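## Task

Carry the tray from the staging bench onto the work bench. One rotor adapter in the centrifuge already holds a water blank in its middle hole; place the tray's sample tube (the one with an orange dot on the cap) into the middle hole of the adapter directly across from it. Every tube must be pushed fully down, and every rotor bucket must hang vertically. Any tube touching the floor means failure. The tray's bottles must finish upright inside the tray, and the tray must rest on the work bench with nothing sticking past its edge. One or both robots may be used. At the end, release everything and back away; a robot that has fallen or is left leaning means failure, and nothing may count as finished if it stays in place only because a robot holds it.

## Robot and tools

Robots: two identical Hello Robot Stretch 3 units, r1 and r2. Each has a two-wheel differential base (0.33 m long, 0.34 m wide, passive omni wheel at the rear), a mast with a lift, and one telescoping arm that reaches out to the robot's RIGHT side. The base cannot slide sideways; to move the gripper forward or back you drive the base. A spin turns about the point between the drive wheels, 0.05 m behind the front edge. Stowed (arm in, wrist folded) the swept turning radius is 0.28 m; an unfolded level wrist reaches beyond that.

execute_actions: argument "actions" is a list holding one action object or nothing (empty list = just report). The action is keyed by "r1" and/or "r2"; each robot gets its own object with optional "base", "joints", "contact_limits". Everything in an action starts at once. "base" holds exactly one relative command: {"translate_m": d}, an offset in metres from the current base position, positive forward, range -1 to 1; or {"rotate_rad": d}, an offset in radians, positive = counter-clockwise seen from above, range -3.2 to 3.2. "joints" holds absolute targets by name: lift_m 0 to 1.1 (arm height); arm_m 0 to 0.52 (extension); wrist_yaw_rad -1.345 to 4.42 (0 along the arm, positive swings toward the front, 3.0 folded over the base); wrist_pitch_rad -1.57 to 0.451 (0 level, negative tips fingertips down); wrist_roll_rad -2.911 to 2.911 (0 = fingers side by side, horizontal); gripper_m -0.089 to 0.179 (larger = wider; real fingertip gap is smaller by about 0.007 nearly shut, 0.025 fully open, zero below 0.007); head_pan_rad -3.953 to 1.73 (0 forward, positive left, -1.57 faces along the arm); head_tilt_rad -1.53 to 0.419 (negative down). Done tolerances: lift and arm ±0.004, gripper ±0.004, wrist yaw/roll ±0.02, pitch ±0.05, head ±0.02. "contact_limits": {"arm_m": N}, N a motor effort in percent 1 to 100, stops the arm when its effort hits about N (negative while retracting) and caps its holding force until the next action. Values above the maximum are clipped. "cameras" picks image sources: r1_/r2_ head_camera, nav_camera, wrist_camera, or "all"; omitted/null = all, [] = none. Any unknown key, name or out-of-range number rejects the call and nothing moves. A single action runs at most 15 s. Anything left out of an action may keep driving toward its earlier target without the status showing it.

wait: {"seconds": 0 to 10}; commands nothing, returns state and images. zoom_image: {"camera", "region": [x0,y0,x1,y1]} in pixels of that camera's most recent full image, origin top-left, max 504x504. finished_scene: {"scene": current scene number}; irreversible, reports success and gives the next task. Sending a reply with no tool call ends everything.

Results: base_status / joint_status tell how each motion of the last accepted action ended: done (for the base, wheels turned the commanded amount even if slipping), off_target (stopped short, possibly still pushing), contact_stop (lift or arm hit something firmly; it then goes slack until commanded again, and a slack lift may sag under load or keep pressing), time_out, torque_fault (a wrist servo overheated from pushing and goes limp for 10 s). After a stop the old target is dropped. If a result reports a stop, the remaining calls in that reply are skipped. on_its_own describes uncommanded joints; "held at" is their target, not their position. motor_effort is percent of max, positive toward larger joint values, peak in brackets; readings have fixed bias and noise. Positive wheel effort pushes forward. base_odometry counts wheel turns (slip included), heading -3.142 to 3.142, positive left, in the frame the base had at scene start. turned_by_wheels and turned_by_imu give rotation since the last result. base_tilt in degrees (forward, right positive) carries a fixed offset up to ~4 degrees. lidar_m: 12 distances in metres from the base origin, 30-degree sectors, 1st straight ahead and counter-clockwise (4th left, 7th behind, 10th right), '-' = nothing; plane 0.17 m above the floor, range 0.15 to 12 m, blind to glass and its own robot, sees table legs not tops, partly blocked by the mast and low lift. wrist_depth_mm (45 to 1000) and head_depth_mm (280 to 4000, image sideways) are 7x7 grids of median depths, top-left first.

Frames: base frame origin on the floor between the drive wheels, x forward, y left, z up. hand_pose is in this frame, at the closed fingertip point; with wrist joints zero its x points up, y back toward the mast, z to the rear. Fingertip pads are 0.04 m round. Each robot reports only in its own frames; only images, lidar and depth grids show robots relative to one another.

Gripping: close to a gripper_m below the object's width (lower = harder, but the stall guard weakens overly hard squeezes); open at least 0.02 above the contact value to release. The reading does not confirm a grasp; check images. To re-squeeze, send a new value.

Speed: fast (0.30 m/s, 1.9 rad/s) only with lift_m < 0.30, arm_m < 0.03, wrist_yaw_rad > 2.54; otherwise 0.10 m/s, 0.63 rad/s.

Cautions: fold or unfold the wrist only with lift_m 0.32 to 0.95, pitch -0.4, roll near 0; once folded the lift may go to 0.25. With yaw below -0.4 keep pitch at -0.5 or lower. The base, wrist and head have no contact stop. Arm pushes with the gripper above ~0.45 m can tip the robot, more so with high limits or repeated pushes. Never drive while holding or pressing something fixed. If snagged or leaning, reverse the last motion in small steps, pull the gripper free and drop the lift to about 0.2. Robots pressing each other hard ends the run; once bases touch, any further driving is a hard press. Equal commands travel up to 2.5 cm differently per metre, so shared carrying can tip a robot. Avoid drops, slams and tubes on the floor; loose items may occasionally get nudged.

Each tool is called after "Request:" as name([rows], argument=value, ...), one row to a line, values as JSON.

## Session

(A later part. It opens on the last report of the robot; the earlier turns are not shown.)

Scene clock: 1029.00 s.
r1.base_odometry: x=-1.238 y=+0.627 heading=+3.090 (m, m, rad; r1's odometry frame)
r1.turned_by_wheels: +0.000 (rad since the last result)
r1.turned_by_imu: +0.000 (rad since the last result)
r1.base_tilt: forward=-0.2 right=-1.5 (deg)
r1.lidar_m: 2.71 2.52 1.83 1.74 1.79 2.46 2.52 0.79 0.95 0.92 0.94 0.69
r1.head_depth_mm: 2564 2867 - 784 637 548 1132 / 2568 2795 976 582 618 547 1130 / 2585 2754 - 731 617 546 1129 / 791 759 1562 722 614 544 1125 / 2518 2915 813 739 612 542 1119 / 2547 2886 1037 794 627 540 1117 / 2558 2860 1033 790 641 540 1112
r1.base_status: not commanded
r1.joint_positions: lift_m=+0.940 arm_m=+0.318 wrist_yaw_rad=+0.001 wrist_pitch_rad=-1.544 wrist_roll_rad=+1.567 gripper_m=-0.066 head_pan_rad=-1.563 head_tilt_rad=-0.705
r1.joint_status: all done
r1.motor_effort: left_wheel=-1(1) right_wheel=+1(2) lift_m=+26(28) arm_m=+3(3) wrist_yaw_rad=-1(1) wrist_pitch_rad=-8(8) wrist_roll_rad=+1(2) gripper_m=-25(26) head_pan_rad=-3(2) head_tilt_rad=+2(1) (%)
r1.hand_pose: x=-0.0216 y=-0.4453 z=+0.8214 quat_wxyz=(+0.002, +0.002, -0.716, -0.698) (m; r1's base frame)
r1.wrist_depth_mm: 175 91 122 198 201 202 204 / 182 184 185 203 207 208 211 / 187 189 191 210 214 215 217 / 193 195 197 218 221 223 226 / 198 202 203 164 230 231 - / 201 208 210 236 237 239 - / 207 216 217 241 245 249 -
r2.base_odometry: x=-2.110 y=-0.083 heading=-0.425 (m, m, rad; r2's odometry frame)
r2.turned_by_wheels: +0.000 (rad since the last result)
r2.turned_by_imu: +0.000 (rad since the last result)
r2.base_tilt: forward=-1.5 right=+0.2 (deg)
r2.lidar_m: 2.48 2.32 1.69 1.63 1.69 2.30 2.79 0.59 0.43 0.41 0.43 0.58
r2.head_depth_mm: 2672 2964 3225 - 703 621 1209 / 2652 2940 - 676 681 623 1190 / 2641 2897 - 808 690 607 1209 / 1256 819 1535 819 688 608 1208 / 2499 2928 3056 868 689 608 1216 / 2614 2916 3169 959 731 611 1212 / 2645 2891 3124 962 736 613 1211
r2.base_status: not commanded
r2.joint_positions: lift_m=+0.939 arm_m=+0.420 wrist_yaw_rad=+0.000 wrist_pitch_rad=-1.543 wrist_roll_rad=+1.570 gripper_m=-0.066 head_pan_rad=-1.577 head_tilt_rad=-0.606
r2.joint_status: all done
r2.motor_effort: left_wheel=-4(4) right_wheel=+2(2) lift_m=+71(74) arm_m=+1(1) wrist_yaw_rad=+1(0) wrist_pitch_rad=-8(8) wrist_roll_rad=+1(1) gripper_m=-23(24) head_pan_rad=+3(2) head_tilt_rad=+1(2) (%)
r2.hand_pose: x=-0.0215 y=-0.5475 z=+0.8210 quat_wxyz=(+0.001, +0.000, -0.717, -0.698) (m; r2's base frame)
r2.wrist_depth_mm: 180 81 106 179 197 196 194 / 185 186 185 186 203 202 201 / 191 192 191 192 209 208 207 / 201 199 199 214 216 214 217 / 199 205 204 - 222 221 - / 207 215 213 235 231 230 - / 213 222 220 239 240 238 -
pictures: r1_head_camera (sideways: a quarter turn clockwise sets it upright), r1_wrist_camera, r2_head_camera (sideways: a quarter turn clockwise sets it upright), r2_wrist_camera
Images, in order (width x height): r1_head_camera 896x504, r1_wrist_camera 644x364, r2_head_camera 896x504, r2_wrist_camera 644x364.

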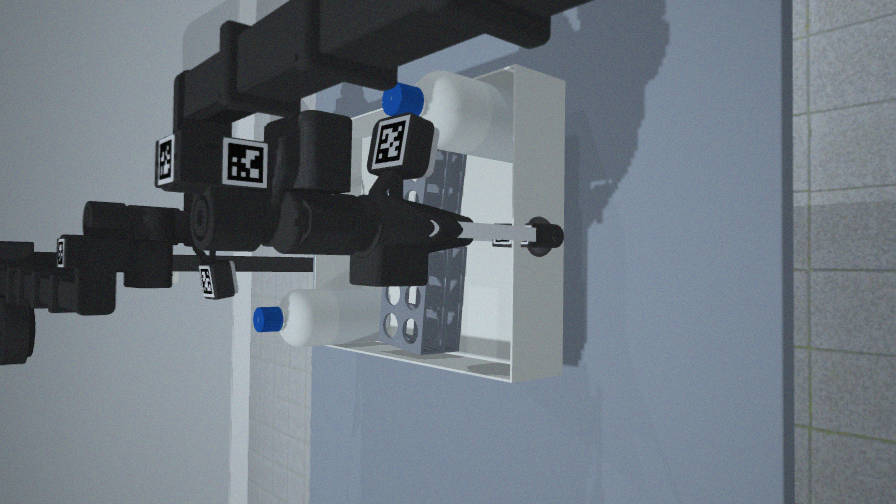

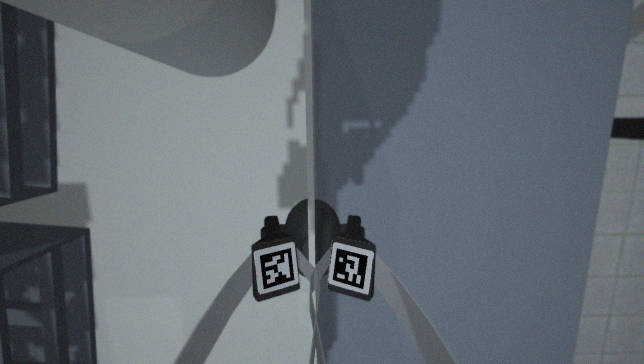

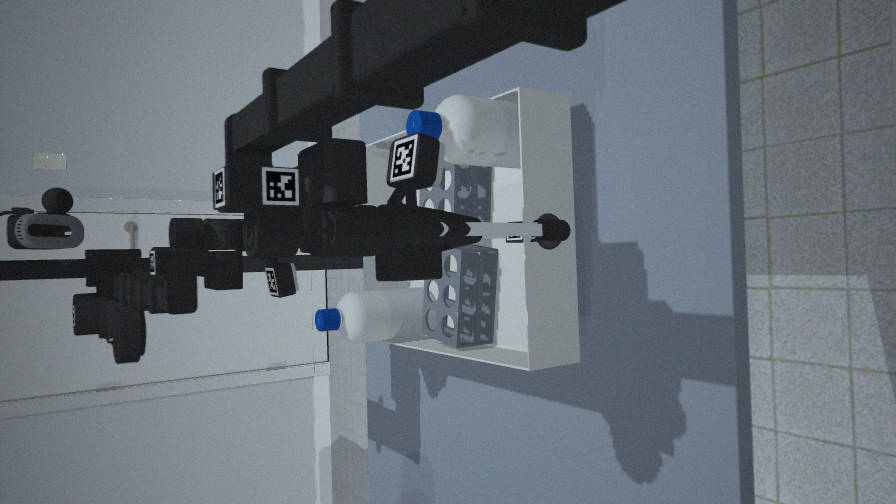

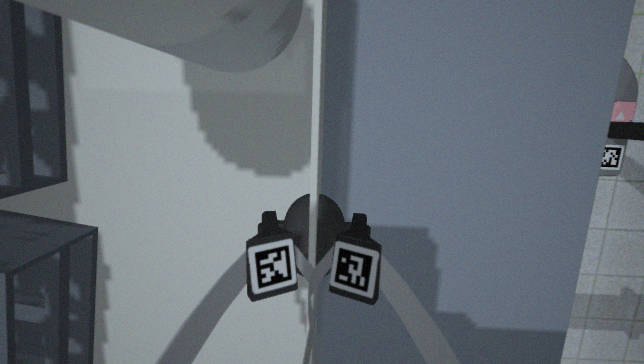

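Request:
execute_actions([
  {"r1":{"joints":{"lift_m":0.96}},"r2":{"joints":{"lift_m":0.96}}},
], cameras=[])

Request:
execute_actions([
  {"r1":{"base":{"translate_m":-0.4}},"r2":{"base":{"translate_m":0.4}}},
], cameras=["r1_head_camera","r1_wrist_camera","r2_wrist_camera"])

Scene clock: 1036.87 s.
r1.base_odometry: x=-1.238 y=+0.627 heading=+3.090 (m, m, rad; r1's odometry frame)
r1.turned_by_wheels: +0.000 (rad since the last result)
r1.turned_by_imu: +0.001 (rad since the last result)
r1.base_tilt: forward=-0.3 right=-1.3 (deg)
r1.lidar_m: 2.72 2.52 1.83 1.73 1.79 2.46 2.53 0.78 0.95 0.91 0.95 0.69
r1.head_depth_mm: 2579 2796 - 811 656 549 1133 / 2557 - 1015 577 617 547 1130 / 2504 - - 716 617 544 1130 / 678 1384 - 702 622 544 1122 / 2501 2857 795 709 613 542 1119 / 2523 2874 1037 768 625 540 1122 / 2536 2889 1034 790 642 539 1115
r1.base_status: not commanded
r1.joint_positions: lift_m=+0.960 arm_m=+0.318 wrist_yaw_rad=+0.001 wrist_pitch_rad=-1.544 wrist_roll_rad=+1.567 gripper_m=-0.051 head_pan_rad=-1.563 head_tilt_rad=-0.705
r1.joint_status: all done
r1.on_its_own: gripper_m is held at -0.052, not at your -0.070, by its stall guard, which is not easing now
r1.motor_effort: left_wheel=-1(1) right_wheel=+2(2) lift_m=+26(25) arm_m=+3(3) wrist_yaw_rad=-2(1) wrist_pitch_rad=-8(8) wrist_roll_rad=+1(2) gripper_m=-20(20) head_pan_rad=-2(2) head_tilt_rad=+2(2) (%)
r1.hand_pose: x=-0.0216 y=-0.4453 z=+0.8414 quat_wxyz=(+0.002, +0.002, -0.716, -0.698) (m; r1's base frame)
r1.wrist_depth_mm: 175 91 122 217 220 222 225 / 182 184 185 223 228 228 986 / 187 189 191 229 235 236 239 / 194 196 196 237 242 244 - / 198 202 202 201 251 252 - / 200 209 210 258 260 261 - / 207 216 217 263 269 270 -
r2.base_odometry: x=-2.110 y=-0.083 heading=-0.425 (m, m, rad; r2's odometry frame)
r2.turned_by_wheels: +0.000 (rad since the last result)
r2.turned_by_imu: +0.000 (rad since the last result)
r2.base_tilt: forward=-1.5 right=+0.3 (deg)
r2.lidar_m: 2.48 2.31 1.70 1.63 1.69 2.32 2.80 0.59 0.43 0.41 0.43 0.58
r2.head_depth_mm: 2668 2964 - 871 701 620 1206 / 2639 2880 2957 665 678 622 1206 / 2638 2839 - 803 683 607 1211 / 1231 799 1493 792 685 606 1213 / 2487 2918 2984 812 687 610 1211 / 2597 2931 3129 962 731 609 1211 / 2605 2901 3172 966 733 611 1211
r2.base_status: not commanded
r2.joint_positions: lift_m=+0.959 arm_m=+0.420 wrist_yaw_rad=+0.000 wrist_pitch_rad=-1.543 wrist_roll_rad=+1.570 gripper_m=-0.058 head_pan_rad=-1.577 head_tilt_rad=-0.606
r2.joint_status: all done
r2.on_its_own: gripper_m is held at -0.059, not at your -0.070, by its stall guard, which is not easing now
r2.motor_effort: left_wheel=-4(4) right_wheel=+2(3) lift_m=+71(72) arm_m=+1(1) wrist_yaw_rad=+0(0) wrist_pitch_rad=-8(8) wrist_roll_rad=+1(1) gripper_m=-20(20) head_pan_rad=+3(2) head_tilt_rad=+1(1) (%)
r2.hand_pose: x=-0.0215 y=-0.5475 z=+0.8410 quat_wxyz=(+0.001, +0.000, -0.717, -0.698) (m; r2's base frame)
r2.wrist_depth_mm: 182 81 106 180 216 216 215 / 185 186 185 187 223 222 222 / 191 193 191 193 231 228 228 / 200 199 198 234 238 235 - / 197 207 205 - 244 243 - / 207 214 213 257 253 251 - / 215 223 221 262 262 260 -
pictures: none
No camera images: the call's "cameras" was empty. Leave "cameras" out to get every camera's image.

Scene clock: 1042.20 s.
r1.base_odometry: x=-0.838 y=+0.606 heading=+3.090 (m, m, rad; r1's odometry frame)
r1.turned_by_wheels: +0.000 (rad since the last result)
r1.turned_by_imu: +0.003 (rad since the last result)
r1.base_tilt: forward=-0.1 right=-1.4 (deg)
r1.lidar_m: 1.07 2.50 1.80 1.73 1.81 2.46 2.13 0.44 0.96 0.92 0.95 1.08
r1.head_depth_mm: 2545 2785 - 810 639 548 969 / 2549 - 1015 579 614 546 1129 / 2521 - - 715 615 545 1125 / 679 1390 - 704 614 544 1119 / 2519 2864 795 711 613 541 1118 / 2544 2915 1040 792 641 541 1120 / 2544 2882 1038 791 640 539 1112
r1.base_status: done
r1.joint_positions: lift_m=+0.960 arm_m=+0.318 wrist_yaw_rad=+0.001 wrist_pitch_rad=-1.538 wrist_roll_rad=+1.567 gripper_m=-0.051 head_pan_rad=-1.563 head_tilt_rad=-0.705
r1.joint_status: not commanded
r1.on_its_own: gripper_m is held at -0.052, not at your -0.070, by its stall guard, which is not easing now
r1.motor_effort: left_wheel=+0(5) right_wheel=+1(5) lift_m=+26(25) arm_m=+3(3) wrist_yaw_rad=-1(2) wrist_pitch_rad=-11(11) wrist_roll_rad=+1(1) gripper_m=-20(21) head_pan_rad=-3(3) head_tilt_rad=+1(2) (%)
r1.hand_pose: x=-0.0216 y=-0.4467 z=+0.8413 quat_wxyz=(+0.002, +0.002, -0.718, -0.696) (m; r1's base frame)
r1.wrist_depth_mm: 176 91 122 216 220 221 223 / 183 185 185 223 226 226 984 / 189 190 191 230 234 234 - / 195 196 197 238 242 243 - / 199 203 203 201 250 251 - / 201 210 209 260 260 260 - / 208 217 217 264 268 271 -
r2.base_odometry: x=-1.746 y=-0.248 heading=-0.425 (m, m, rad; r2's odometry frame)
r2.turned_by_wheels: +0.000 (rad since the last result)
r2.turned_by_imu: -0.002 (rad since the last result)
r2.base_tilt: forward=-1.5 right=+0.3 (deg)
r2.lidar_m: 2.09 2.33 1.70 1.63 1.69 2.30 3.19 0.59 0.42 0.41 0.42 2.31
r2.head_depth_mm: 2667 2907 - 871 703 621 1203 / 2641 2897 2927 668 679 605 1207 / 2634 2824 - 806 683 606 1203 / 1237 808 1507 794 684 609 1212 / 2484 2910 3068 812 684 606 1214 / 2608 2902 3154 967 736 612 1208 / 2587 2899 3112 1009 735 609 792
r2.base_status: done
r2.joint_positions: lift_m=+0.959 arm_m=+0.420 wrist_yaw_rad=+0.000 wrist_pitch_rad=-1.543 wrist_roll_rad=+1.570 gripper_m=-0.058 head_pan_rad=-1.577 head_tilt_rad=-0.606
r2.joint_status: not commanded
r2.on_its_own: gripper_m is held at -0.059, not at your -0.070, by its stall guard, which is not easing now
r2.motor_effort: left_wheel=-4(5) right_wheel=+3(6) lift_m=+71(71) arm_m=+1(1) wrist_yaw_rad=+0(0) wrist_pitch_rad=-8(8) wrist_roll_rad=+1(1) gripper_m=-21(21) head_pan_rad=+2(2) head_tilt_rad=+2(2) (%)
r2.hand_pose: x=-0.0215 y=-0.5475 z=+0.8410 quat_wxyz=(+0.001, +0.000, -0.717, -0.698) (m; r2's base frame)
r2.wrist_depth_mm: 181 81 106 179 217 214 215 / 185 187 185 186 222 220 220 / 191 193 192 194 230 229 228 / 201 200 197 235 237 235 - / 201 206 204 - 245 243 - / 207 214 214 257 252 251 - / 216 223 221 263 264 261 -
pictures: r1_head_camera (sideways: a quarter turn clockwise sets it upright), r1_wrist_camera, r2_wrist_camera
Images, in order (width x height): r1_head_camera 896x504, r1_wrist_camera 644x364, r2_wrist_camera 644x364.

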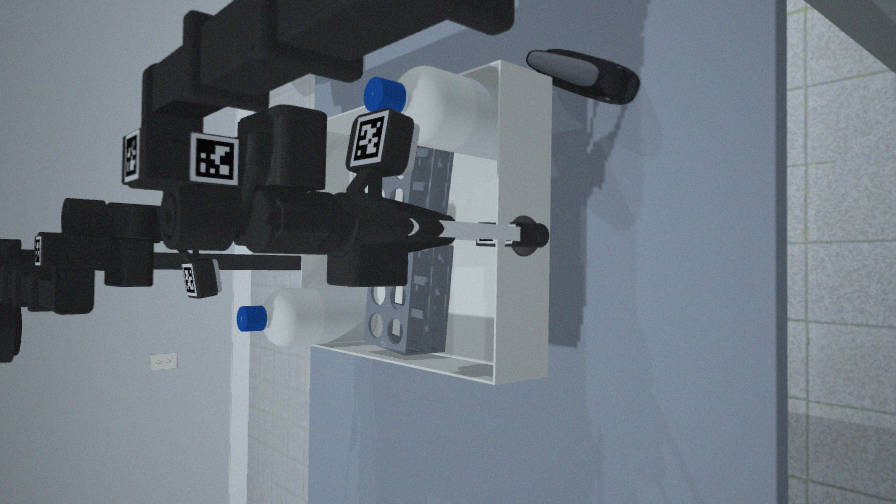

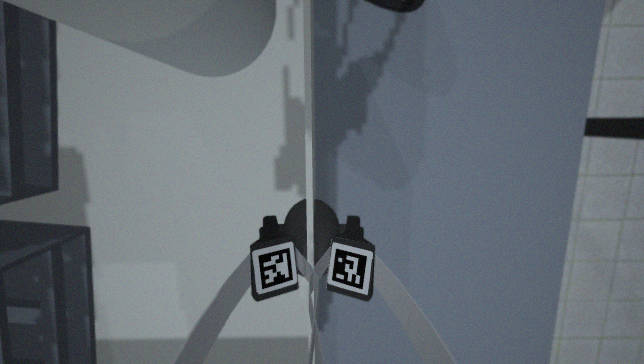

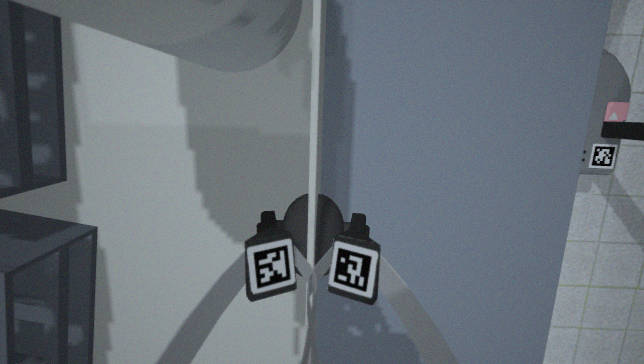

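Request:
execute_actions([
  {"r1":{"joints":{"lift_m":1.0,"arm_m":0.321}},"r2":{"joints":{"lift_m":1.0}}},
], cameras=[])

Request:
execute_actions([
  {"r1":{"base":{"translate_m":-0.6}},"r2":{"base":{"translate_m":0.6}}},
], cameras=["r1_head_camera","r1_wrist_camera","r2_wrist_camera"])

Scene clock: 1050.93 s.
r1.base_odometry: x=-0.838 y=+0.606 heading=+3.090 (m, m, rad; r1's odometry frame)
r1.turned_by_wheels: +0.000 (rad since the last result)
r1.turned_by_imu: +0.001 (rad since the last result)
r1.base_tilt: forward=-0.2 right=-1.4 (deg)
r1.lidar_m: 1.07 2.51 1.80 1.73 1.81 2.45 2.12 0.44 0.96 0.92 0.95 1.08
r1.head_depth_mm: 2519 - 1020 787 639 548 965 / 2461 2959 852 563 617 548 1124 / 2475 - 817 681 632 545 1124 / 637 1474 - 675 631 544 1122 / 2559 2774 751 672 628 542 1124 / 2533 2892 1036 744 643 541 1118 / 2554 2859 1033 791 641 540 1115
r1.base_status: not commanded
r1.joint_positions: lift_m=+1.000 arm_m=+0.321 wrist_yaw_rad=+0.001 wrist_pitch_rad=-1.540 wrist_roll_rad=+1.567 gripper_m=-0.051 head_pan_rad=-1.563 head_tilt_rad=-0.705
r1.joint_status: all done
r1.on_its_own: gripper_m is held at -0.052, not at your -0.070, by its stall guard, which is not easing now
r1.motor_effort: left_wheel=+0(0) right_wheel=+1(1) lift_m=+26(25) arm_m=+3(3) wrist_yaw_rad=-2(2) wrist_pitch_rad=-10(11) wrist_roll_rad=+1(2) gripper_m=-19(21) head_pan_rad=-3(2) head_tilt_rad=+3(2) (%)
r1.hand_pose: x=-0.0216 y=-0.4491 z=+0.8814 quat_wxyz=(+0.002, +0.002, -0.717, -0.697) (m; r1's base frame)
r1.wrist_depth_mm: 174 90 122 248 259 259 - / 182 185 184 262 266 268 - / 187 191 191 270 274 276 - / 194 197 197 280 283 285 - / 198 202 203 - 293 295 - / 201 209 210 301 305 308 - / 208 215 218 309 316 320 -
r2.base_odometry: x=-1.746 y=-0.248 heading=-0.425 (m, m, rad; r2's odometry frame)
r2.turned_by_wheels: +0.000 (rad since the last result)
r2.turned_by_imu: +0.000 (rad since the last result)
r2.base_tilt: forward=-1.5 right=+0.3 (deg)
r2.lidar_m: 2.09 2.33 1.70 1.63 1.69 2.30 3.18 0.58 0.42 0.41 0.42 2.31
r2.head_depth_mm: 2651 2868 - 924 725 621 1200 / 2614 - 3121 635 700 604 1207 / 2616 - 3200 765 705 607 1204 / 1187 799 - 772 707 609 1207 / 1219 2881 885 793 687 608 1208 / 2629 2929 3148 959 736 611 1212 / 2663 2834 3087 1010 731 611 794
r2.base_status: not commanded
r2.joint_positions: lift_m=+0.999 arm_m=+0.420 wrist_yaw_rad=+0.000 wrist_pitch_rad=-1.544 wrist_roll_rad=+1.570 gripper_m=-0.058 head_pan_rad=-1.577 head_tilt_rad=-0.606
r2.joint_status: all done
r2.on_its_own: gripper_m is held at -0.059, not at your -0.070, by its stall guard, which is not easing now
r2.motor_effort: left_wheel=-4(4) right_wheel=+2(2) lift_m=+71(74) arm_m=+1(1) wrist_yaw_rad=-1(1) wrist_pitch_rad=-8(8) wrist_roll_rad=+1(1) gripper_m=-21(20) head_pan_rad=+3(3) head_tilt_rad=+2(2) (%)
r2.hand_pose: x=-0.0215 y=-0.5474 z=+0.8810 quat_wxyz=(+0.001, +0.000, -0.716, -0.698) (m; r2's base frame)
r2.wrist_depth_mm: 181 81 105 180 253 252 962 / 185 187 186 186 261 260 981 / 191 193 191 192 270 268 - / 200 199 198 200 278 277 - / 198 207 204 - 287 286 - / 206 215 214 256 297 296 - / 214 222 220 307 309 311 -
pictures: none
No camera images: the call's "cameras" was empty. Leave "cameras" out to get every camera's image.

Scene clock: 1058.53 s.
r1.base_odometry: x=-0.239 y=+0.575 heading=+3.090 (m, m, rad; r1's odometry frame)
r1.turned_by_wheels: +0.000 (rad since the last result)
r1.turned_by_imu: +0.004 (rad since the last result)
r1.base_tilt: forward=-0.3 right=-1.3 (deg)
r1.lidar_m: 1.66 2.49 1.80 1.74 1.80 2.45 1.54 1.77 3.11 0.94 0.35 1.30
r1.head_depth_mm: 2500 - 2495 1916 1599 1339 1154 / 2487 2985 853 562 1555 1339 1152 / 2424 - 818 680 1545 1328 1145 / 639 1408 - 675 1534 1331 1143 / 2554 2817 744 674 1577 1332 1139 / 2569 2889 1082 794 1478 1328 1140 / 2587 2920 1034 790 646 578 766
r1.base_status: done
r1.joint_positions: lift_m=+1.000 arm_m=+0.321 wrist_yaw_rad=+0.001 wrist_pitch_rad=-1.540 wrist_roll_rad=+1.567 gripper_m=-0.051 head_pan_rad=-1.563 head_tilt_rad=-0.705
r1.joint_status: not commanded
r1.on_its_own: gripper_m is held at -0.052, not at your -0.070, by its stall guard, which is not easing now
r1.motor_effort: left_wheel=-1(7) right_wheel=+2(4) lift_m=+26(26) arm_m=+3(3) wrist_yaw_rad=-2(1) wrist_pitch_rad=-11(10) wrist_roll_rad=+1(1) gripper_m=-21(20) head_pan_rad=-3(2) head_tilt_rad=+2(2) (%)
r1.hand_pose: x=-0.0216 y=-0.4491 z=+0.8814 quat_wxyz=(+0.002, +0.002, -0.717, -0.697) (m; r1's base frame)
r1.wrist_depth_mm: 176 91 122 982 - - - / 182 184 185 - - - - / 187 190 191 - - - - / 194 196 197 - - - - / 198 202 203 164 - - - / 200 210 210 - - - - / 208 216 218 408 - - -
r2.base_odometry: x=-1.199 y=-0.495 heading=-0.425 (m, m, rad; r2's odometry frame)
r2.turned_by_wheels: +0.000 (rad since the last result)
r2.turned_by_imu: -0.003 (rad since the last result)
r2.base_tilt: forward=-1.5 right=+0.3 (deg)
r2.lidar_m: 1.50 2.34 1.71 1.64 1.69 2.30 1.64 0.58 0.49 1.08 3.24 1.51
r2.head_depth_mm: 2659 2880 - 927 776 1416 843 / 2631 - 3116 638 1666 1423 1204 / 2568 - 3231 764 1715 1430 1207 / 1175 789 - 771 1625 1432 1200 / 1218 2899 901 792 1661 1437 1215 / 2593 2899 3149 2340 1775 1445 1207 / 2605 2891 3110 2324 1782 1438 1219
r2.base_status: done
r2.joint_positions: lift_m=+0.999 arm_m=+0.420 wrist_yaw_rad=+0.000 wrist_pitch_rad=-1.544 wrist_roll_rad=+1.570 gripper_m=-0.058 head_pan_rad=-1.577 head_tilt_rad=-0.606
r2.joint_status: not commanded
r2.on_its_own: gripper_m is held at -0.059, not at your -0.070, by its stall guard, which is not easing now
r2.motor_effort: left_wheel=-3(5) right_wheel=+3(7) lift_m=+71(71) arm_m=+1(1) wrist_yaw_rad=-2(1) wrist_pitch_rad=-8(8) wrist_roll_rad=+1(1) gripper_m=-21(20) head_pan_rad=+3(3) head_tilt_rad=+2(2) (%)
r2.hand_pose: x=-0.0215 y=-0.5474 z=+0.8810 quat_wxyz=(+0.001, +0.000, -0.716, -0.698) (m; r2's base frame)
r2.wrist_depth_mm: 181 81 106 180 971 959 975 / 185 186 186 186 - - - / 191 193 191 193 - - - / 199 199 198 - - - - / 197 207 204 - - - - / 206 215 214 - - - - / 214 223 221 - - - -
pictures: r1_head_camera (sideways: a quarter turn clockwise sets it upright), r1_wrist_camera, r2_wrist_camera
Images, in order (width x height): r1_head_camera 896x504, r1_wrist_camera 644x364, r2_wrist_camera 644x364.

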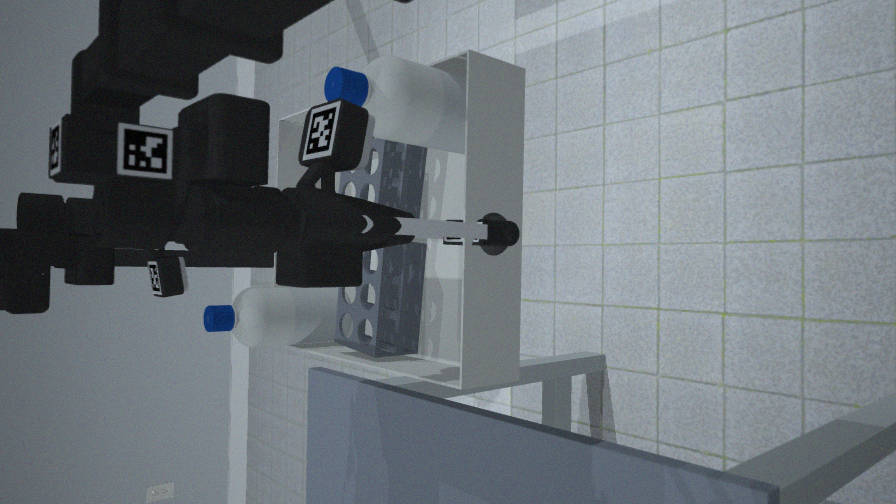

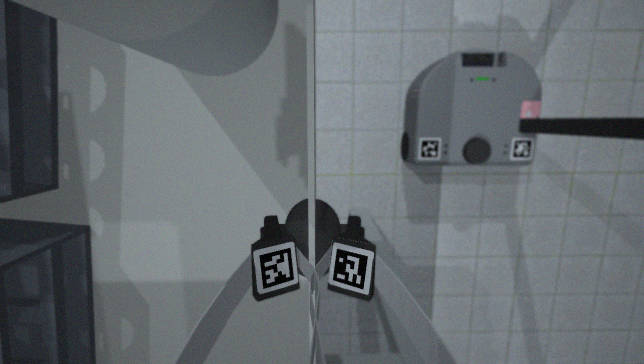

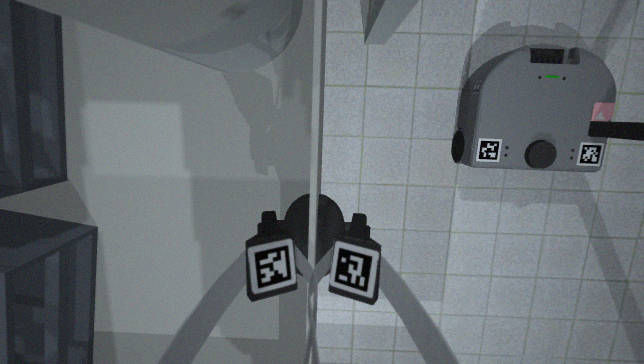

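Request:
execute_actions([
  {"r1":{"base":{"translate_m":-0.8},"joints":{"lift_m":1.06}},"r2":{"base":{"translate_m":0.8},"joints":{"lift_m":1.06}}},
], cameras=["r1_wrist_camera"])

Request:
execute_actions([
  {"r1":{"base":{"translate_m":-0.8}},"r2":{"base":{"translate_m":0.8}}},
], cameras=["r1_head_camera","r1_wrist_camera","r2_wrist_camera"])

Scene clock: 1076.77 s.
r1.base_odometry: x=+0.560 y=+0.534 heading=+3.090 (m, m, rad; r1's odometry frame)
r1.turned_by_wheels: +0.000 (rad since the last result)
r1.turned_by_imu: +0.006 (rad since the last result)
r1.base_tilt: forward=-0.3 right=-1.4 (deg)
r1.lidar_m: 1.08 2.45 1.80 1.74 1.80 2.45 2.16 0.77 1.17 1.33 3.10 1.05
r1.head_depth_mm: 2664 2940 2496 1844 1601 1344 1157 / - 2936 506 545 1593 1333 1156 / - - 680 634 1578 1337 1146 / 684 2761 668 649 1587 1328 1148 / 2549 722 681 548 1571 1324 1145 / 2588 2928 2549 1825 1571 1320 1138 / 2595 2882 2559 1936 1566 1315 1136
r1.base_status: done
r1.joint_positions: lift_m=+1.060 arm_m=+0.321 wrist_yaw_rad=+0.001 wrist_pitch_rad=-1.543 wrist_roll_rad=+1.567 gripper_m=-0.051 head_pan_rad=-1.563 head_tilt_rad=-0.705
r1.joint_status: all done
r1.on_its_own: gripper_m is held at -0.052, not at your -0.070, by its stall guard, which is not easing now
r1.motor_effort: left_wheel=-2(7) right_wheel=+2(4) lift_m=+26(25) arm_m=+2(3) wrist_yaw_rad=-1(1) wrist_pitch_rad=-9(10) wrist_roll_rad=+1(1) gripper_m=-20(20) head_pan_rad=-2(3) head_tilt_rad=+1(1) (%)
r1.hand_pose: x=-0.0216 y=-0.4484 z=+0.9414 quat_wxyz=(+0.002, +0.002, -0.717, -0.697) (m; r1's base frame)
r1.wrist_depth_mm: 176 91 120 - - - - / 182 184 185 - - - - / 187 189 191 - - - - / 194 195 197 - - - - / 197 202 203 - - - - / 200 209 210 - - - - / 207 215 218 - - - -
r2.base_odometry: x=-0.470 y=-0.825 heading=-0.425 (m, m, rad; r2's odometry frame)
r2.turned_by_wheels: +0.000 (rad since the last result)
r2.turned_by_imu: -0.004 (rad since the last result)
r2.base_tilt: forward=-1.5 right=+0.3 (deg)
r2.lidar_m: 1.46 2.36 1.71 1.64 1.70 2.31 1.63 1.15 1.52 1.34 1.21 0.76
r2.head_depth_mm: 2588 3067 3062 2289 1770 1424 1205 / 2602 2969 599 610 1777 1428 1202 / 2537 2984 841 631 1762 1431 1208 / 999 1319 764 726 1657 1431 1209 / 1167 2882 820 736 1689 1434 1202 / 2608 2914 3130 2235 1765 1438 1209 / 2569 2868 3061 2359 1794 1447 1219
r2.base_status: done
r2.joint_positions: lift_m=+1.059 arm_m=+0.420 wrist_yaw_rad=+0.000 wrist_pitch_rad=-1.545 wrist_roll_rad=+1.570 gripper_m=-0.058 head_pan_rad=-1.577 head_tilt_rad=-0.606
r2.joint_status: all done
r2.on_its_own: gripper_m is held at -0.059, not at your -0.070, by its stall guard, which is not easing now
r2.motor_effort: left_wheel=-3(5) right_wheel=+2(6) lift_m=+71(76) arm_m=+1(1) wrist_yaw_rad=+0(1) wrist_pitch_rad=-7(8) wrist_roll_rad=+1(1) gripper_m=-20(20) head_pan_rad=+3(3) head_tilt_rad=+2(2) (%)
r2.hand_pose: x=-0.0215 y=-0.5469 z=+0.9410 quat_wxyz=(+0.001, +0.000, -0.716, -0.698) (m; r2's base frame)
r2.wrist_depth_mm: 180 82 105 180 - - - / 185 186 185 187 - - - / 191 194 191 192 - - - / 200 199 198 199 - - - / 197 206 204 - - - - / 199 213 213 - - - - / 214 222 220 - - - -
pictures: r1_wrist_camera
Images, in order (width x height): r1_wrist_camera 644x364.

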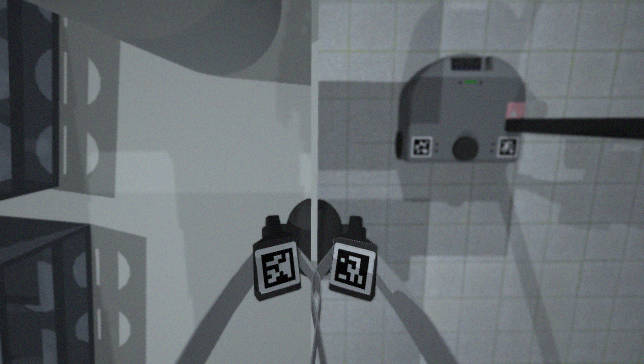

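Scene clock: 1086.67 s.
r1.base_odometry: x=+1.359 y=+0.493 heading=+3.090 (m, m, rad; r1's odometry frame)
r1.turned_by_wheels: +0.000 (rad since the last result)
r1.turned_by_imu: +0.005 (rad since the last result)
r1.base_tilt: forward=-0.2 right=-1.5 (deg)
r1.lidar_m: 1.82 2.47 1.80 1.73 1.81 2.46 1.37 1.34 0.97 0.29 3.09 2.02
r1.head_depth_mm: 2688 2938 980 737 654 549 1153 / - 2912 502 541 651 547 1152 / - - 678 631 651 545 1147 / 692 2748 668 650 646 544 1142 / 2581 717 679 543 645 542 817 / 2574 2947 2555 1831 1569 1288 1138 / 2590 2898 2515 1929 1569 1311 1137
r1.base_status: done
r1.joint_positions: lift_m=+1.060 arm_m=+0.321 wrist_yaw_rad=+0.001 wrist_pitch_rad=-1.554 wrist_roll_rad=+1.568 gripper_m=-0.051 head_pan_rad=-1.563 head_tilt_rad=-0.705
r1.joint_status: not commanded
r1.on_its_own: gripper_m is held at -0.052, not at your -0.070, by its stall guard, which is not easing now
r1.motor_effort: left_wheel=-2(7) right_wheel=+3(4) lift_m=+26(26) arm_m=+3(3) wrist_yaw_rad=-1(1) wrist_pitch_rad=-3(9) wrist_roll_rad=+1(1) gripper_m=-19(20) head_pan_rad=-3(2) head_tilt_rad=+2(2) (%)
r1.hand_pose: x=-0.0216 y=-0.4457 z=+0.9416 quat_wxyz=(+0.002, +0.001, -0.713, -0.701) (m; r1's base frame)
r1.wrist_depth_mm: 174 91 117 182 316 - - / 180 183 184 187 327 - - / 185 189 190 193 338 344 - / 193 195 195 339 349 - - / 195 201 202 - 360 - - / 198 207 208 213 - - - / 204 215 217 - - - -
r2.base_odometry: x=+0.259 y=-1.155 heading=-0.425 (m, m, rad; r2's odometry frame)
r2.turned_by_wheels: +0.000 (rad since the last result)
r2.turned_by_imu: -0.003 (rad since the last result)
r2.base_tilt: forward=-1.5 right=+0.3 (deg)
r2.lidar_m: 1.66 2.40 1.73 1.66 1.71 2.32 1.93 2.14 0.39 0.38 0.40 0.53
r2.head_depth_mm: 2556 3059 3121 2321 1765 1429 1202 / 2560 2998 597 606 781 590 1128 / 2522 3037 835 628 728 590 1178 / 956 1324 796 732 729 590 1213 / 1156 2839 816 736 730 592 1183 / 2588 2875 3134 879 730 595 1179 / 2577 2883 3120 965 736 595 1184
r2.base_status: done
r2.joint_positions: lift_m=+1.059 arm_m=+0.420 wrist_yaw_rad=+0.000 wrist_pitch_rad=-1.556 wrist_roll_rad=+1.570 gripper_m=-0.058 head_pan_rad=-1.577 head_tilt_rad=-0.606
r2.joint_status: not commanded
r2.on_its_own: gripper_m is held at -0.059, not at your -0.070, by its stall guard, which is not easing now
r2.motor_effort: left_wheel=-3(4) right_wheel=+3(7) lift_m=+71(71) arm_m=+1(1) wrist_yaw_rad=+0(0) wrist_pitch_rad=-2(7) wrist_roll_rad=+0(1) gripper_m=-20(20) head_pan_rad=+3(3) head_tilt_rad=+2(2) (%)
r2.hand_pose: x=-0.0215 y=-0.5441 z=+0.9412 quat_wxyz=(+0.001, +0.000, -0.712, -0.702) (m; r2's base frame)
r2.wrist_depth_mm: 178 82 103 179 314 314 - / 183 185 184 186 319 320 - / 188 192 190 192 333 328 - / 198 197 197 198 342 340 - / 197 205 204 - 355 357 - / 204 213 212 214 368 - - / 212 220 219 376 381 - -
pictures: r1_head_camera (sideways: a quarter turn clockwise sets it upright), r1_wrist_camera, r2_wrist_camera
Images, in order (width x height): r1_head_camera 896x504, r1_wrist_camera 644x364, r2_wrist_camera 644x364.

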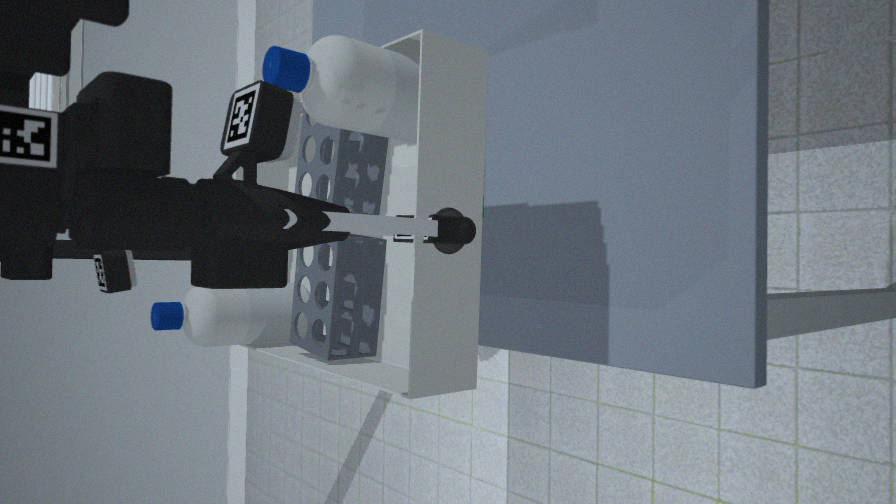

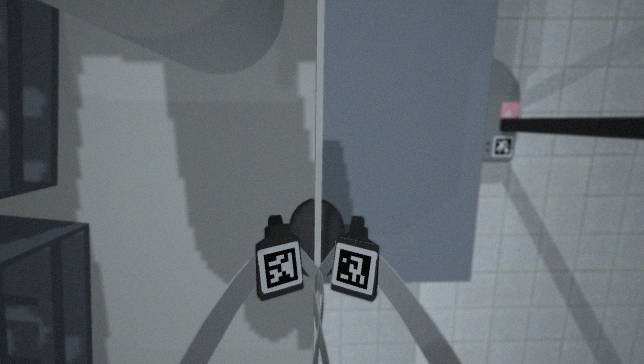

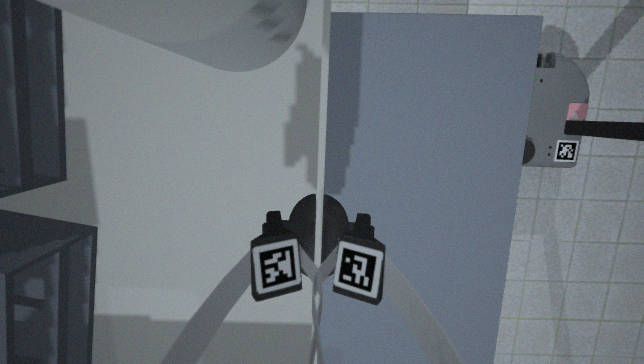

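Request:
execute_actions([
  {"r1":{"base":{"translate_m":-0.65},"joints":{"arm_m":0.315}},"r2":{"base":{"translate_m":0.65}}},
], cameras=["r1_head_camera","r2_head_camera"])

Scene clock: 1099.10 s.
r1.base_odometry: x=+2.008 y=+0.459 heading=+3.090 (m, m, rad; r1's odometry frame)
r1.turned_by_wheels: +0.000 (rad since the last result)
r1.turned_by_imu: +0.004 (rad since the last result)
r1.base_tilt: forward=-0.3 right=-1.4 (deg)
r1.lidar_m: 2.46 2.46 1.80 1.73 1.80 2.45 1.03 0.76 0.97 0.94 0.97 0.74
r1.head_depth_mm: 2669 2915 983 735 655 548 1153 / - 2985 496 528 652 547 1147 / - - 673 545 650 546 1141 / 693 2793 650 547 648 544 1147 / 2582 710 673 621 644 542 1147 / 2538 2901 1037 743 643 540 1138 / 2582 2888 1031 790 641 539 1137
r1.base_status: done
r1.joint_positions: lift_m=+1.060 arm_m=+0.315 wrist_yaw_rad=+0.001 wrist_pitch_rad=-1.559 wrist_roll_rad=+1.570 gripper_m=-0.051 head_pan_rad=-1.563 head_tilt_rad=-0.705
r1.joint_status: all done
r1.on_its_own: gripper_m is held at -0.052, not at your -0.070, by its stall guard, which is not easing now
r1.motor_effort: left_wheel=-3(9) right_wheel=+4(4) lift_m=+26(26) arm_m=-2(2) wrist_yaw_rad=-1(1) wrist_pitch_rad=-1(5) wrist_roll_rad=+0(1) gripper_m=-20(19) head_pan_rad=-2(3) head_tilt_rad=+2(2) (%)
r1.hand_pose: x=-0.0216 y=-0.4389 z=+0.9417 quat_wxyz=(+0.001, +0.000, -0.711, -0.703) (m; r1's base frame)
r1.wrist_depth_mm: 174 92 117 181 318 - - / 180 182 184 188 327 - - / 185 188 189 193 338 - - / 192 194 195 198 349 - - / 194 200 201 127 362 - - / 197 207 208 212 374 - - / 204 215 216 379 388 - -
r2.base_odometry: x=+0.851 y=-1.423 heading=-0.425 (m, m, rad; r2's odometry frame)
r2.turned_by_wheels: +0.000 (rad since the last result)
r2.turned_by_imu: -0.003 (rad since the last result)
r2.base_tilt: forward=-1.6 right=+0.3 (deg)
r2.lidar_m: 1.61 2.41 1.74 1.67 1.73 2.33 2.56 0.54 0.39 0.37 0.38 0.52
r2.head_depth_mm: 2583 3014 3178 945 724 588 1180 / 2553 2971 595 602 724 591 1182 / 2497 2987 837 623 727 590 1179 / 952 1058 897 735 730 593 1179 / 1154 2864 813 736 731 592 1180 / 2591 2902 3051 882 733 593 1155 / 2589 2831 3099 966 736 594 1156
r2.base_status: done
r2.joint_positions: lift_m=+1.059 arm_m=+0.420 wrist_yaw_rad=+0.000 wrist_pitch_rad=-1.562 wrist_roll_rad=+1.571 gripper_m=-0.058 head_pan_rad=-1.577 head_tilt_rad=-0.606
r2.joint_status: not commanded
r2.on_its_own: gripper_m is held at -0.059, not at your -0.070, by its stall guard, which is not easing now
r2.motor_effort: left_wheel=-3(4) right_wheel=+2(7) lift_m=+71(71) arm_m=+1(1) wrist_yaw_rad=+1(0) wrist_pitch_rad=+1(4) wrist_roll_rad=+0(1) gripper_m=-20(20) head_pan_rad=+3(3) head_tilt_rad=+2(2) (%)
r2.hand_pose: x=-0.0215 y=-0.5426 z=+0.9413 quat_wxyz=(+0.000, +0.000, -0.710, -0.704) (m; r2's base frame)
r2.wrist_depth_mm: 178 83 102 181 311 311 - / 183 184 184 186 320 320 - / 189 190 190 191 331 331 - / 197 197 196 198 342 342 - / 196 204 204 - 356 355 - / 203 211 212 213 367 371 - / 212 218 219 373 381 - -
pictures: r1_head_camera (sideways: a quarter turn clockwise sets it upright), r2_head_camera (sideways: a quarter turn clockwise sets it upright)
Images, in order (width x height): r1_head_camera 896x504, r2_head_camera 896x504.

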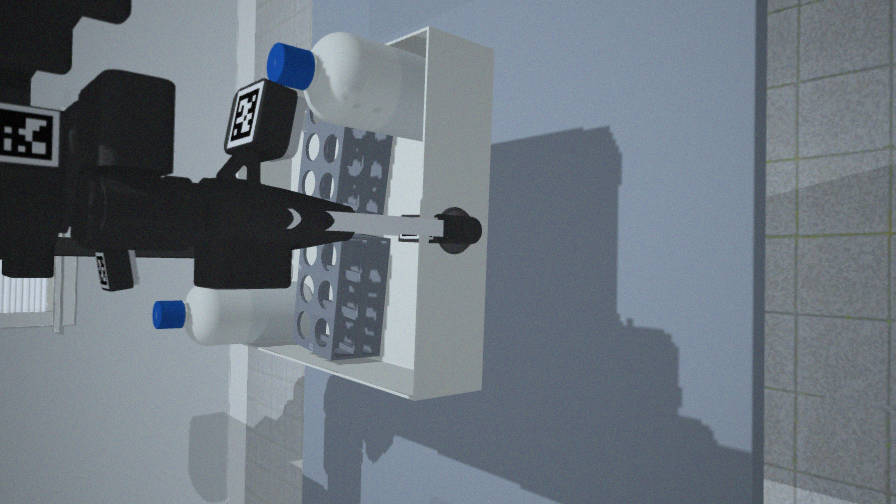

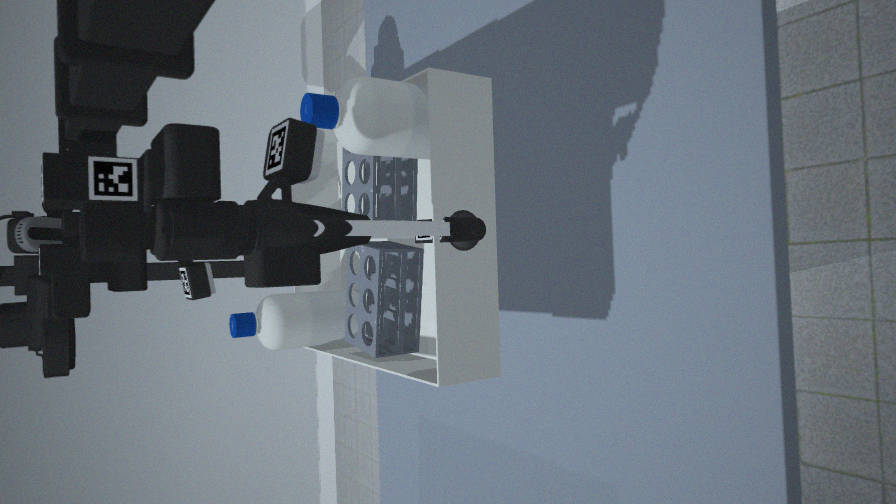

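Request:
execute_actions([
  {"r1":{"joints":{"lift_m":0.94}},"r2":{"joints":{"lift_m":0.94,"arm_m":0.414}}},
], cameras=["r1_head_camera"])

Request:
execute_actions([
  {"r1":{"joints":{"lift_m":0.921}},"r2":{"joints":{"lift_m":0.921}}},
], cameras=[])

Request:
execute_actions([
  {"r1":{"joints":{"gripper_m":0.03}},"r2":{"joints":{"gripper_m":0.03}}},
], cameras=["r1_head_camera","r2_head_camera"])

Scene clock: 1107.17 s.
r1.base_odometry: x=+2.008 y=+0.459 heading=+3.090 (m, m, rad; r1's odometry frame)
r1.turned_by_wheels: +0.000 (rad since the last result)
r1.turned_by_imu: +0.001 (rad since the last result)
r1.base_tilt: forward=-0.3 right=-1.4 (deg)
r1.lidar_m: 2.47 2.46 1.80 1.73 1.80 2.46 1.02 0.75 0.97 0.94 0.97 0.74
r1.head_depth_mm: 2546 2854 - 784 639 549 1157 / 2518 2825 976 568 617 547 1150 / 2514 2799 - 727 616 546 1149 / 728 757 1512 718 615 543 1143 / 2517 2927 817 731 610 542 1144 / 2578 2910 1040 792 626 540 1141 / 2568 2915 1032 792 641 538 1134
r1.base_status: not commanded
r1.joint_positions: lift_m=+0.940 arm_m=+0.315 wrist_yaw_rad=+0.001 wrist_pitch_rad=-1.554 wrist_roll_rad=+1.570 gripper_m=-0.051 head_pan_rad=-1.563 head_tilt_rad=-0.705
r1.joint_status: all done
r1.on_its_own: gripper_m is held at -0.052, not at your -0.070, by its stall guard, which is not easing now
r1.motor_effort: left_wheel=-3(3) right_wheel=+3(3) lift_m=+18(23) arm_m=-2(2) wrist_yaw_rad=-1(1) wrist_pitch_rad=-3(4) wrist_roll_rad=+0(0) gripper_m=-19(20) head_pan_rad=-3(3) head_tilt_rad=+2(3) (%)
r1.hand_pose: x=-0.0216 y=-0.4403 z=+0.8221 quat_wxyz=(+0.001, +0.000, -0.713, -0.701) (m; r1's base frame)
r1.wrist_depth_mm: 175 92 117 182 202 204 950 / 180 182 184 187 209 211 982 / 185 188 190 212 215 217 - / 193 194 196 219 224 225 - / 195 200 201 - 231 233 - / 198 207 209 212 239 241 - / 204 214 216 243 248 250 -
r2.base_odometry: x=+0.851 y=-1.423 heading=-0.425 (m, m, rad; r2's odometry frame)
r2.turned_by_wheels: +0.000 (rad since the last result)
r2.turned_by_imu: +0.000 (rad since the last result)
r2.base_tilt: forward=-1.5 right=+0.3 (deg)
r2.lidar_m: 1.61 2.42 1.74 1.67 1.72 2.33 2.56 0.54 0.39 0.37 0.38 0.52
r2.head_depth_mm: 2636 2961 3217 - 700 587 1179 / 2607 2950 - 657 681 590 1173 / 2606 2858 - 819 681 590 1183 / 1196 807 1537 806 685 592 1180 / 2503 2838 3076 834 686 592 1185 / 2583 2888 3075 959 711 593 1157 / 2578 2837 3095 965 736 594 1157
r2.base_status: not commanded
r2.joint_positions: lift_m=+0.940 arm_m=+0.414 wrist_yaw_rad=+0.000 wrist_pitch_rad=-1.558 wrist_roll_rad=+1.571 gripper_m=-0.058 head_pan_rad=-1.577 head_tilt_rad=-0.606
r2.joint_status: all done
r2.on_its_own: gripper_m is held at -0.059, not at your -0.070, by its stall guard, which is not easing now
r2.motor_effort: left_wheel=-3(3) right_wheel=+2(3) lift_m=+28(69) arm_m=-5(7) wrist_yaw_rad=+1(0) wrist_pitch_rad=-1(1) wrist_roll_rad=+0(1) gripper_m=-20(20) head_pan_rad=+3(2) head_tilt_rad=+1(1) (%)
r2.hand_pose: x=-0.0215 y=-0.5380 z=+0.8226 quat_wxyz=(+0.000, +0.000, -0.711, -0.703) (m; r2's base frame)
r2.wrist_depth_mm: 178 82 104 180 200 199 198 / 183 184 184 187 206 205 204 / 189 191 190 192 212 212 211 / 198 197 197 199 219 219 217 / 200 204 204 - 226 226 226 / 205 213 212 223 234 232 235 / 212 221 220 242 243 242 243
pictures: r1_head_camera (sideways: a quarter turn clockwise sets it upright)
Images, in order (width x height): r1_head_camera 896x504.

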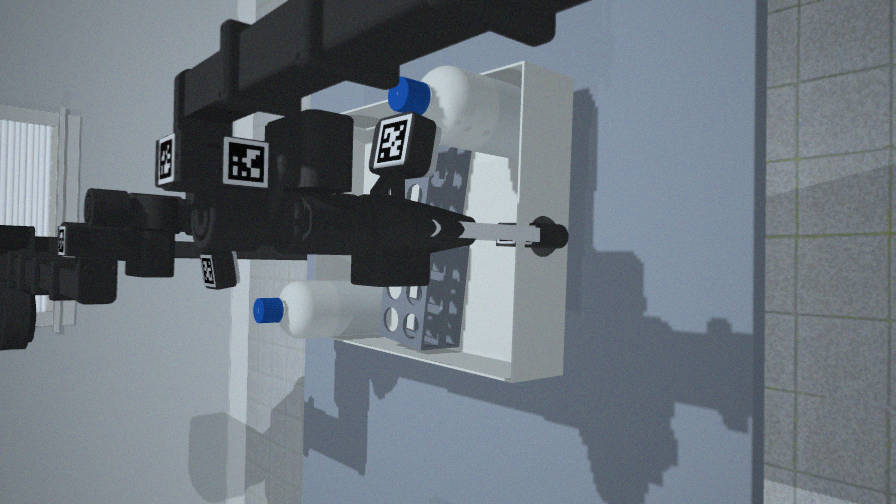

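Scene clock: 1108.07 s.
r1.base_odometry: x=+2.008 y=+0.459 heading=+3.090 (m, m, rad; r1's odometry frame)
r1.turned_by_wheels: +0.000 (rad since the last result)
r1.turned_by_imu: +0.000 (rad since the last result)
r1.base_tilt: forward=-0.3 right=-1.4 (deg)
r1.lidar_m: 2.46 2.45 1.80 1.73 1.80 2.46 1.03 0.76 0.97 0.94 0.97 0.74
r1.head_depth_mm: 2585 2922 - - 638 548 1151 / 2522 2841 - 584 617 547 1151 / 2554 2769 - 747 618 545 1148 / 992 770 1541 745 620 544 1140 / 2535 2898 838 746 621 541 1143 / 2561 2920 1037 795 641 540 1139 / 2580 2912 1033 796 641 540 1134
r1.base_status: not commanded
r1.joint_positions: lift_m=+0.921 arm_m=+0.315 wrist_yaw_rad=+0.001 wrist_pitch_rad=-1.554 wrist_roll_rad=+1.570 gripper_m=-0.051 head_pan_rad=-1.563 head_tilt_rad=-0.705
r1.joint_status: all done
r1.on_its_own: gripper_m is held at -0.052, not at your -0.070, by its stall guard, which is not easing now
r1.motor_effort: left_wheel=-3(3) right_wheel=+4(3) lift_m=+18(18) arm_m=-2(2) wrist_yaw_rad=+0(1) wrist_pitch_rad=-3(3) wrist_roll_rad=+0(0) gripper_m=-19(19) head_pan_rad=-3(2) head_tilt_rad=+2(1) (%)
r1.hand_pose: x=-0.0216 y=-0.4403 z=+0.8031 quat_wxyz=(+0.001, +0.000, -0.713, -0.701) (m; r1's base frame)
r1.wrist_depth_mm: 175 91 117 181 184 186 188 / 180 183 184 187 191 192 195 / 185 188 189 193 196 198 202 / 193 193 196 199 203 205 - / 196 200 202 - 210 213 - / 197 207 208 213 217 219 - / 204 213 216 221 225 228 -
r2.base_odometry: x=+0.851 y=-1.423 heading=-0.425 (m, m, rad; r2's odometry frame)
r2.turned_by_wheels: +0.000 (rad since the last result)
r2.turned_by_imu: +0.000 (rad since the last result)
r2.base_tilt: forward=-1.5 right=+0.3 (deg)
r2.lidar_m: 1.60 2.41 1.74 1.67 1.73 2.33 2.56 0.54 0.39 0.37 0.38 0.52
r2.head_depth_mm: 2662 2945 3178 - 713 587 1181 / 2644 2911 - 656 680 589 1182 / 2618 2902 - 826 690 589 1182 / 1203 821 1466 846 689 591 1184 / 2569 2839 3123 903 688 593 1176 / 2576 2873 3083 966 734 593 1166 / 2554 2851 3108 966 739 595 1156
r2.base_status: not commanded
r2.joint_positions: lift_m=+0.921 arm_m=+0.414 wrist_yaw_rad=+0.000 wrist_pitch_rad=-1.558 wrist_roll_rad=+1.571 gripper_m=-0.058 head_pan_rad=-1.577 head_tilt_rad=-0.606
r2.joint_status: all done
r2.on_its_own: gripper_m is held at -0.059, not at your -0.070, by its stall guard, which is not easing now
r2.motor_effort: left_wheel=-3(3) right_wheel=+2(3) lift_m=+28(29) arm_m=-5(5) wrist_yaw_rad=+2(0) wrist_pitch_rad=-1(1) wrist_roll_rad=+0(0) gripper_m=-20(20) head_pan_rad=+3(3) head_tilt_rad=+2(2) (%)
r2.hand_pose: x=-0.0215 y=-0.5381 z=+0.8036 quat_wxyz=(+0.000, +0.000, -0.711, -0.703) (m; r2's base frame)
r2.wrist_depth_mm: 178 83 104 180 182 181 181 / 183 185 185 186 188 187 185 / 189 191 191 192 193 192 191 / 199 198 197 198 199 198 197 / 200 205 204 - 207 205 204 / 204 212 212 215 213 212 212 / 212 221 220 221 222 220 220
pictures: none
No camera images: the call's "cameras" was empty. Leave "cameras" out to get every camera's image.

Scene clock: 1109.43 s.
r1.base_odometry: x=+2.008 y=+0.459 heading=+3.090 (m, m, rad; r1's odometry frame)
r1.turned_by_wheels: +0.000 (rad since the last result)
r1.turned_by_imu: +0.000 (rad since the last result)
r1.base_tilt: forward=-0.3 right=-1.4 (deg)
r1.lidar_m: 2.46 2.46 1.80 1.73 1.80 2.46 1.02 0.75 0.97 0.94 0.97 0.74
r1.head_depth_mm: 2573 2942 - - 637 547 1150 / 2545 2830 1013 586 616 547 1148 / 2534 2765 - 748 617 545 1151 / 993 769 1551 740 615 545 1147 / 2526 2919 839 751 622 541 1142 / 2585 2916 1037 797 643 541 1138 / 2579 2935 1029 792 641 539 1138
r1.base_status: not commanded
r1.joint_positions: lift_m=+0.921 arm_m=+0.315 wrist_yaw_rad=+0.001 wrist_pitch_rad=-1.553 wrist_roll_rad=+1.570 gripper_m=+0.030 head_pan_rad=-1.563 head_tilt_rad=-0.705
r1.joint_status: all done
r1.motor_effort: left_wheel=-3(3) right_wheel=+3(3) lift_m=+18(18) arm_m=-3(2) wrist_yaw_rad=-1(0) wrist_pitch_rad=-3(3) wrist_roll_rad=+0(0) gripper_m=+1(79) head_pan_rad=-2(3) head_tilt_rad=+2(2) (%)
r1.hand_pose: x=-0.0216 y=-0.4404 z=+0.8031 quat_wxyz=(+0.001, +0.000, -0.713, -0.701) (m; r1's base frame)
r1.wrist_depth_mm: 175 91 117 182 185 185 189 / 181 183 185 188 191 192 195 / 187 190 191 193 197 199 202 / 194 196 197 200 204 205 - / 196 203 204 207 209 212 - / 199 210 213 215 219 219 - / 208 216 220 222 227 228 -
r2.base_odometry: x=+0.851 y=-1.423 heading=-0.425 (m, m, rad; r2's odometry frame)
r2.turned_by_wheels: +0.000 (rad since the last result)
r2.turned_by_imu: +0.000 (rad since the last result)
r2.base_tilt: forward=-1.5 right=+0.3 (deg)
r2.lidar_m: 1.60 2.41 1.74 1.67 1.73 2.33 2.56 0.54 0.39 0.37 0.38 0.52
r2.head_depth_mm: 2654 2942 3156 - 715 588 1176 / 2588 2953 - 663 685 588 1167 / 2621 2930 - 828 693 590 1179 / 1196 821 1518 850 689 592 1190 / 2548 2812 3103 904 690 592 1193 / 2572 2868 3154 960 738 595 1154 / 2558 2880 3107 963 736 596 1167
r2.base_status: not commanded
r2.joint_positions: lift_m=+0.921 arm_m=+0.414 wrist_yaw_rad=+0.000 wrist_pitch_rad=-1.556 wrist_roll_rad=+1.571 gripper_m=+0.030 head_pan_rad=-1.577 head_tilt_rad=-0.606
r2.joint_status: all done
r2.motor_effort: left_wheel=-3(3) right_wheel=+2(2) lift_m=+28(28) arm_m=-4(5) wrist_yaw_rad=+0(1) wrist_pitch_rad=-2(2) wrist_roll_rad=+0(0) gripper_m=+0(79) head_pan_rad=+3(3) head_tilt_rad=+2(2) (%)
r2.hand_pose: x=-0.0215 y=-0.5386 z=+0.8036 quat_wxyz=(+0.000, +0.000, -0.712, -0.702) (m; r2's base frame)
r2.wrist_depth_mm: 180 85 105 180 183 181 181 / 186 187 188 187 187 188 186 / 192 193 193 193 194 193 191 / 201 200 199 199 200 199 198 / 194 208 205 207 206 206 205 / 209 215 215 215 213 212 211 / 215 222 222 220 221 221 220
pictures: r1_head_camera (sideways: a quarter turn clockwise sets it upright), r2_head_camera (sideways: a quarter turn clockwise sets it upright)
Images, in order (width x height): r1_head_camera 896x504, r2_head_camera 896x504.

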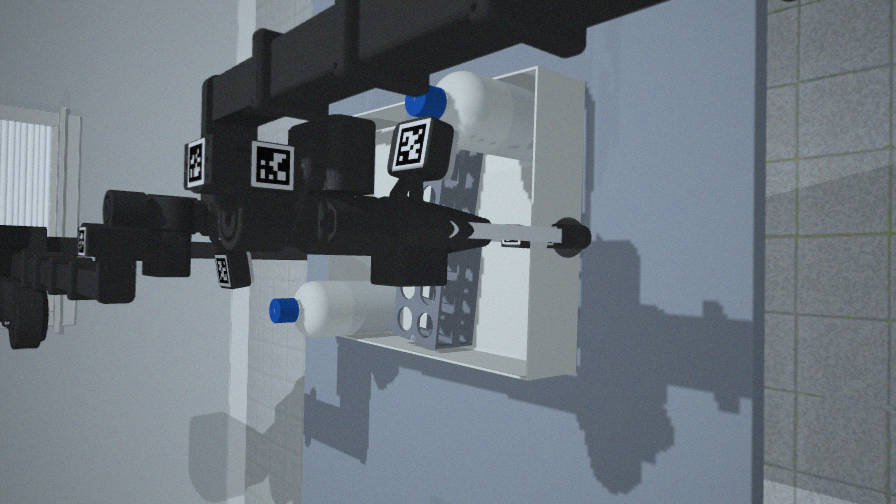

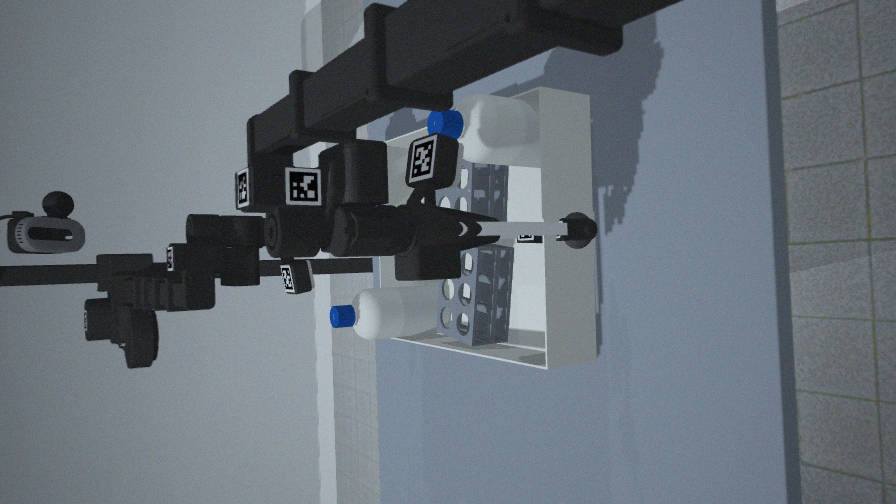

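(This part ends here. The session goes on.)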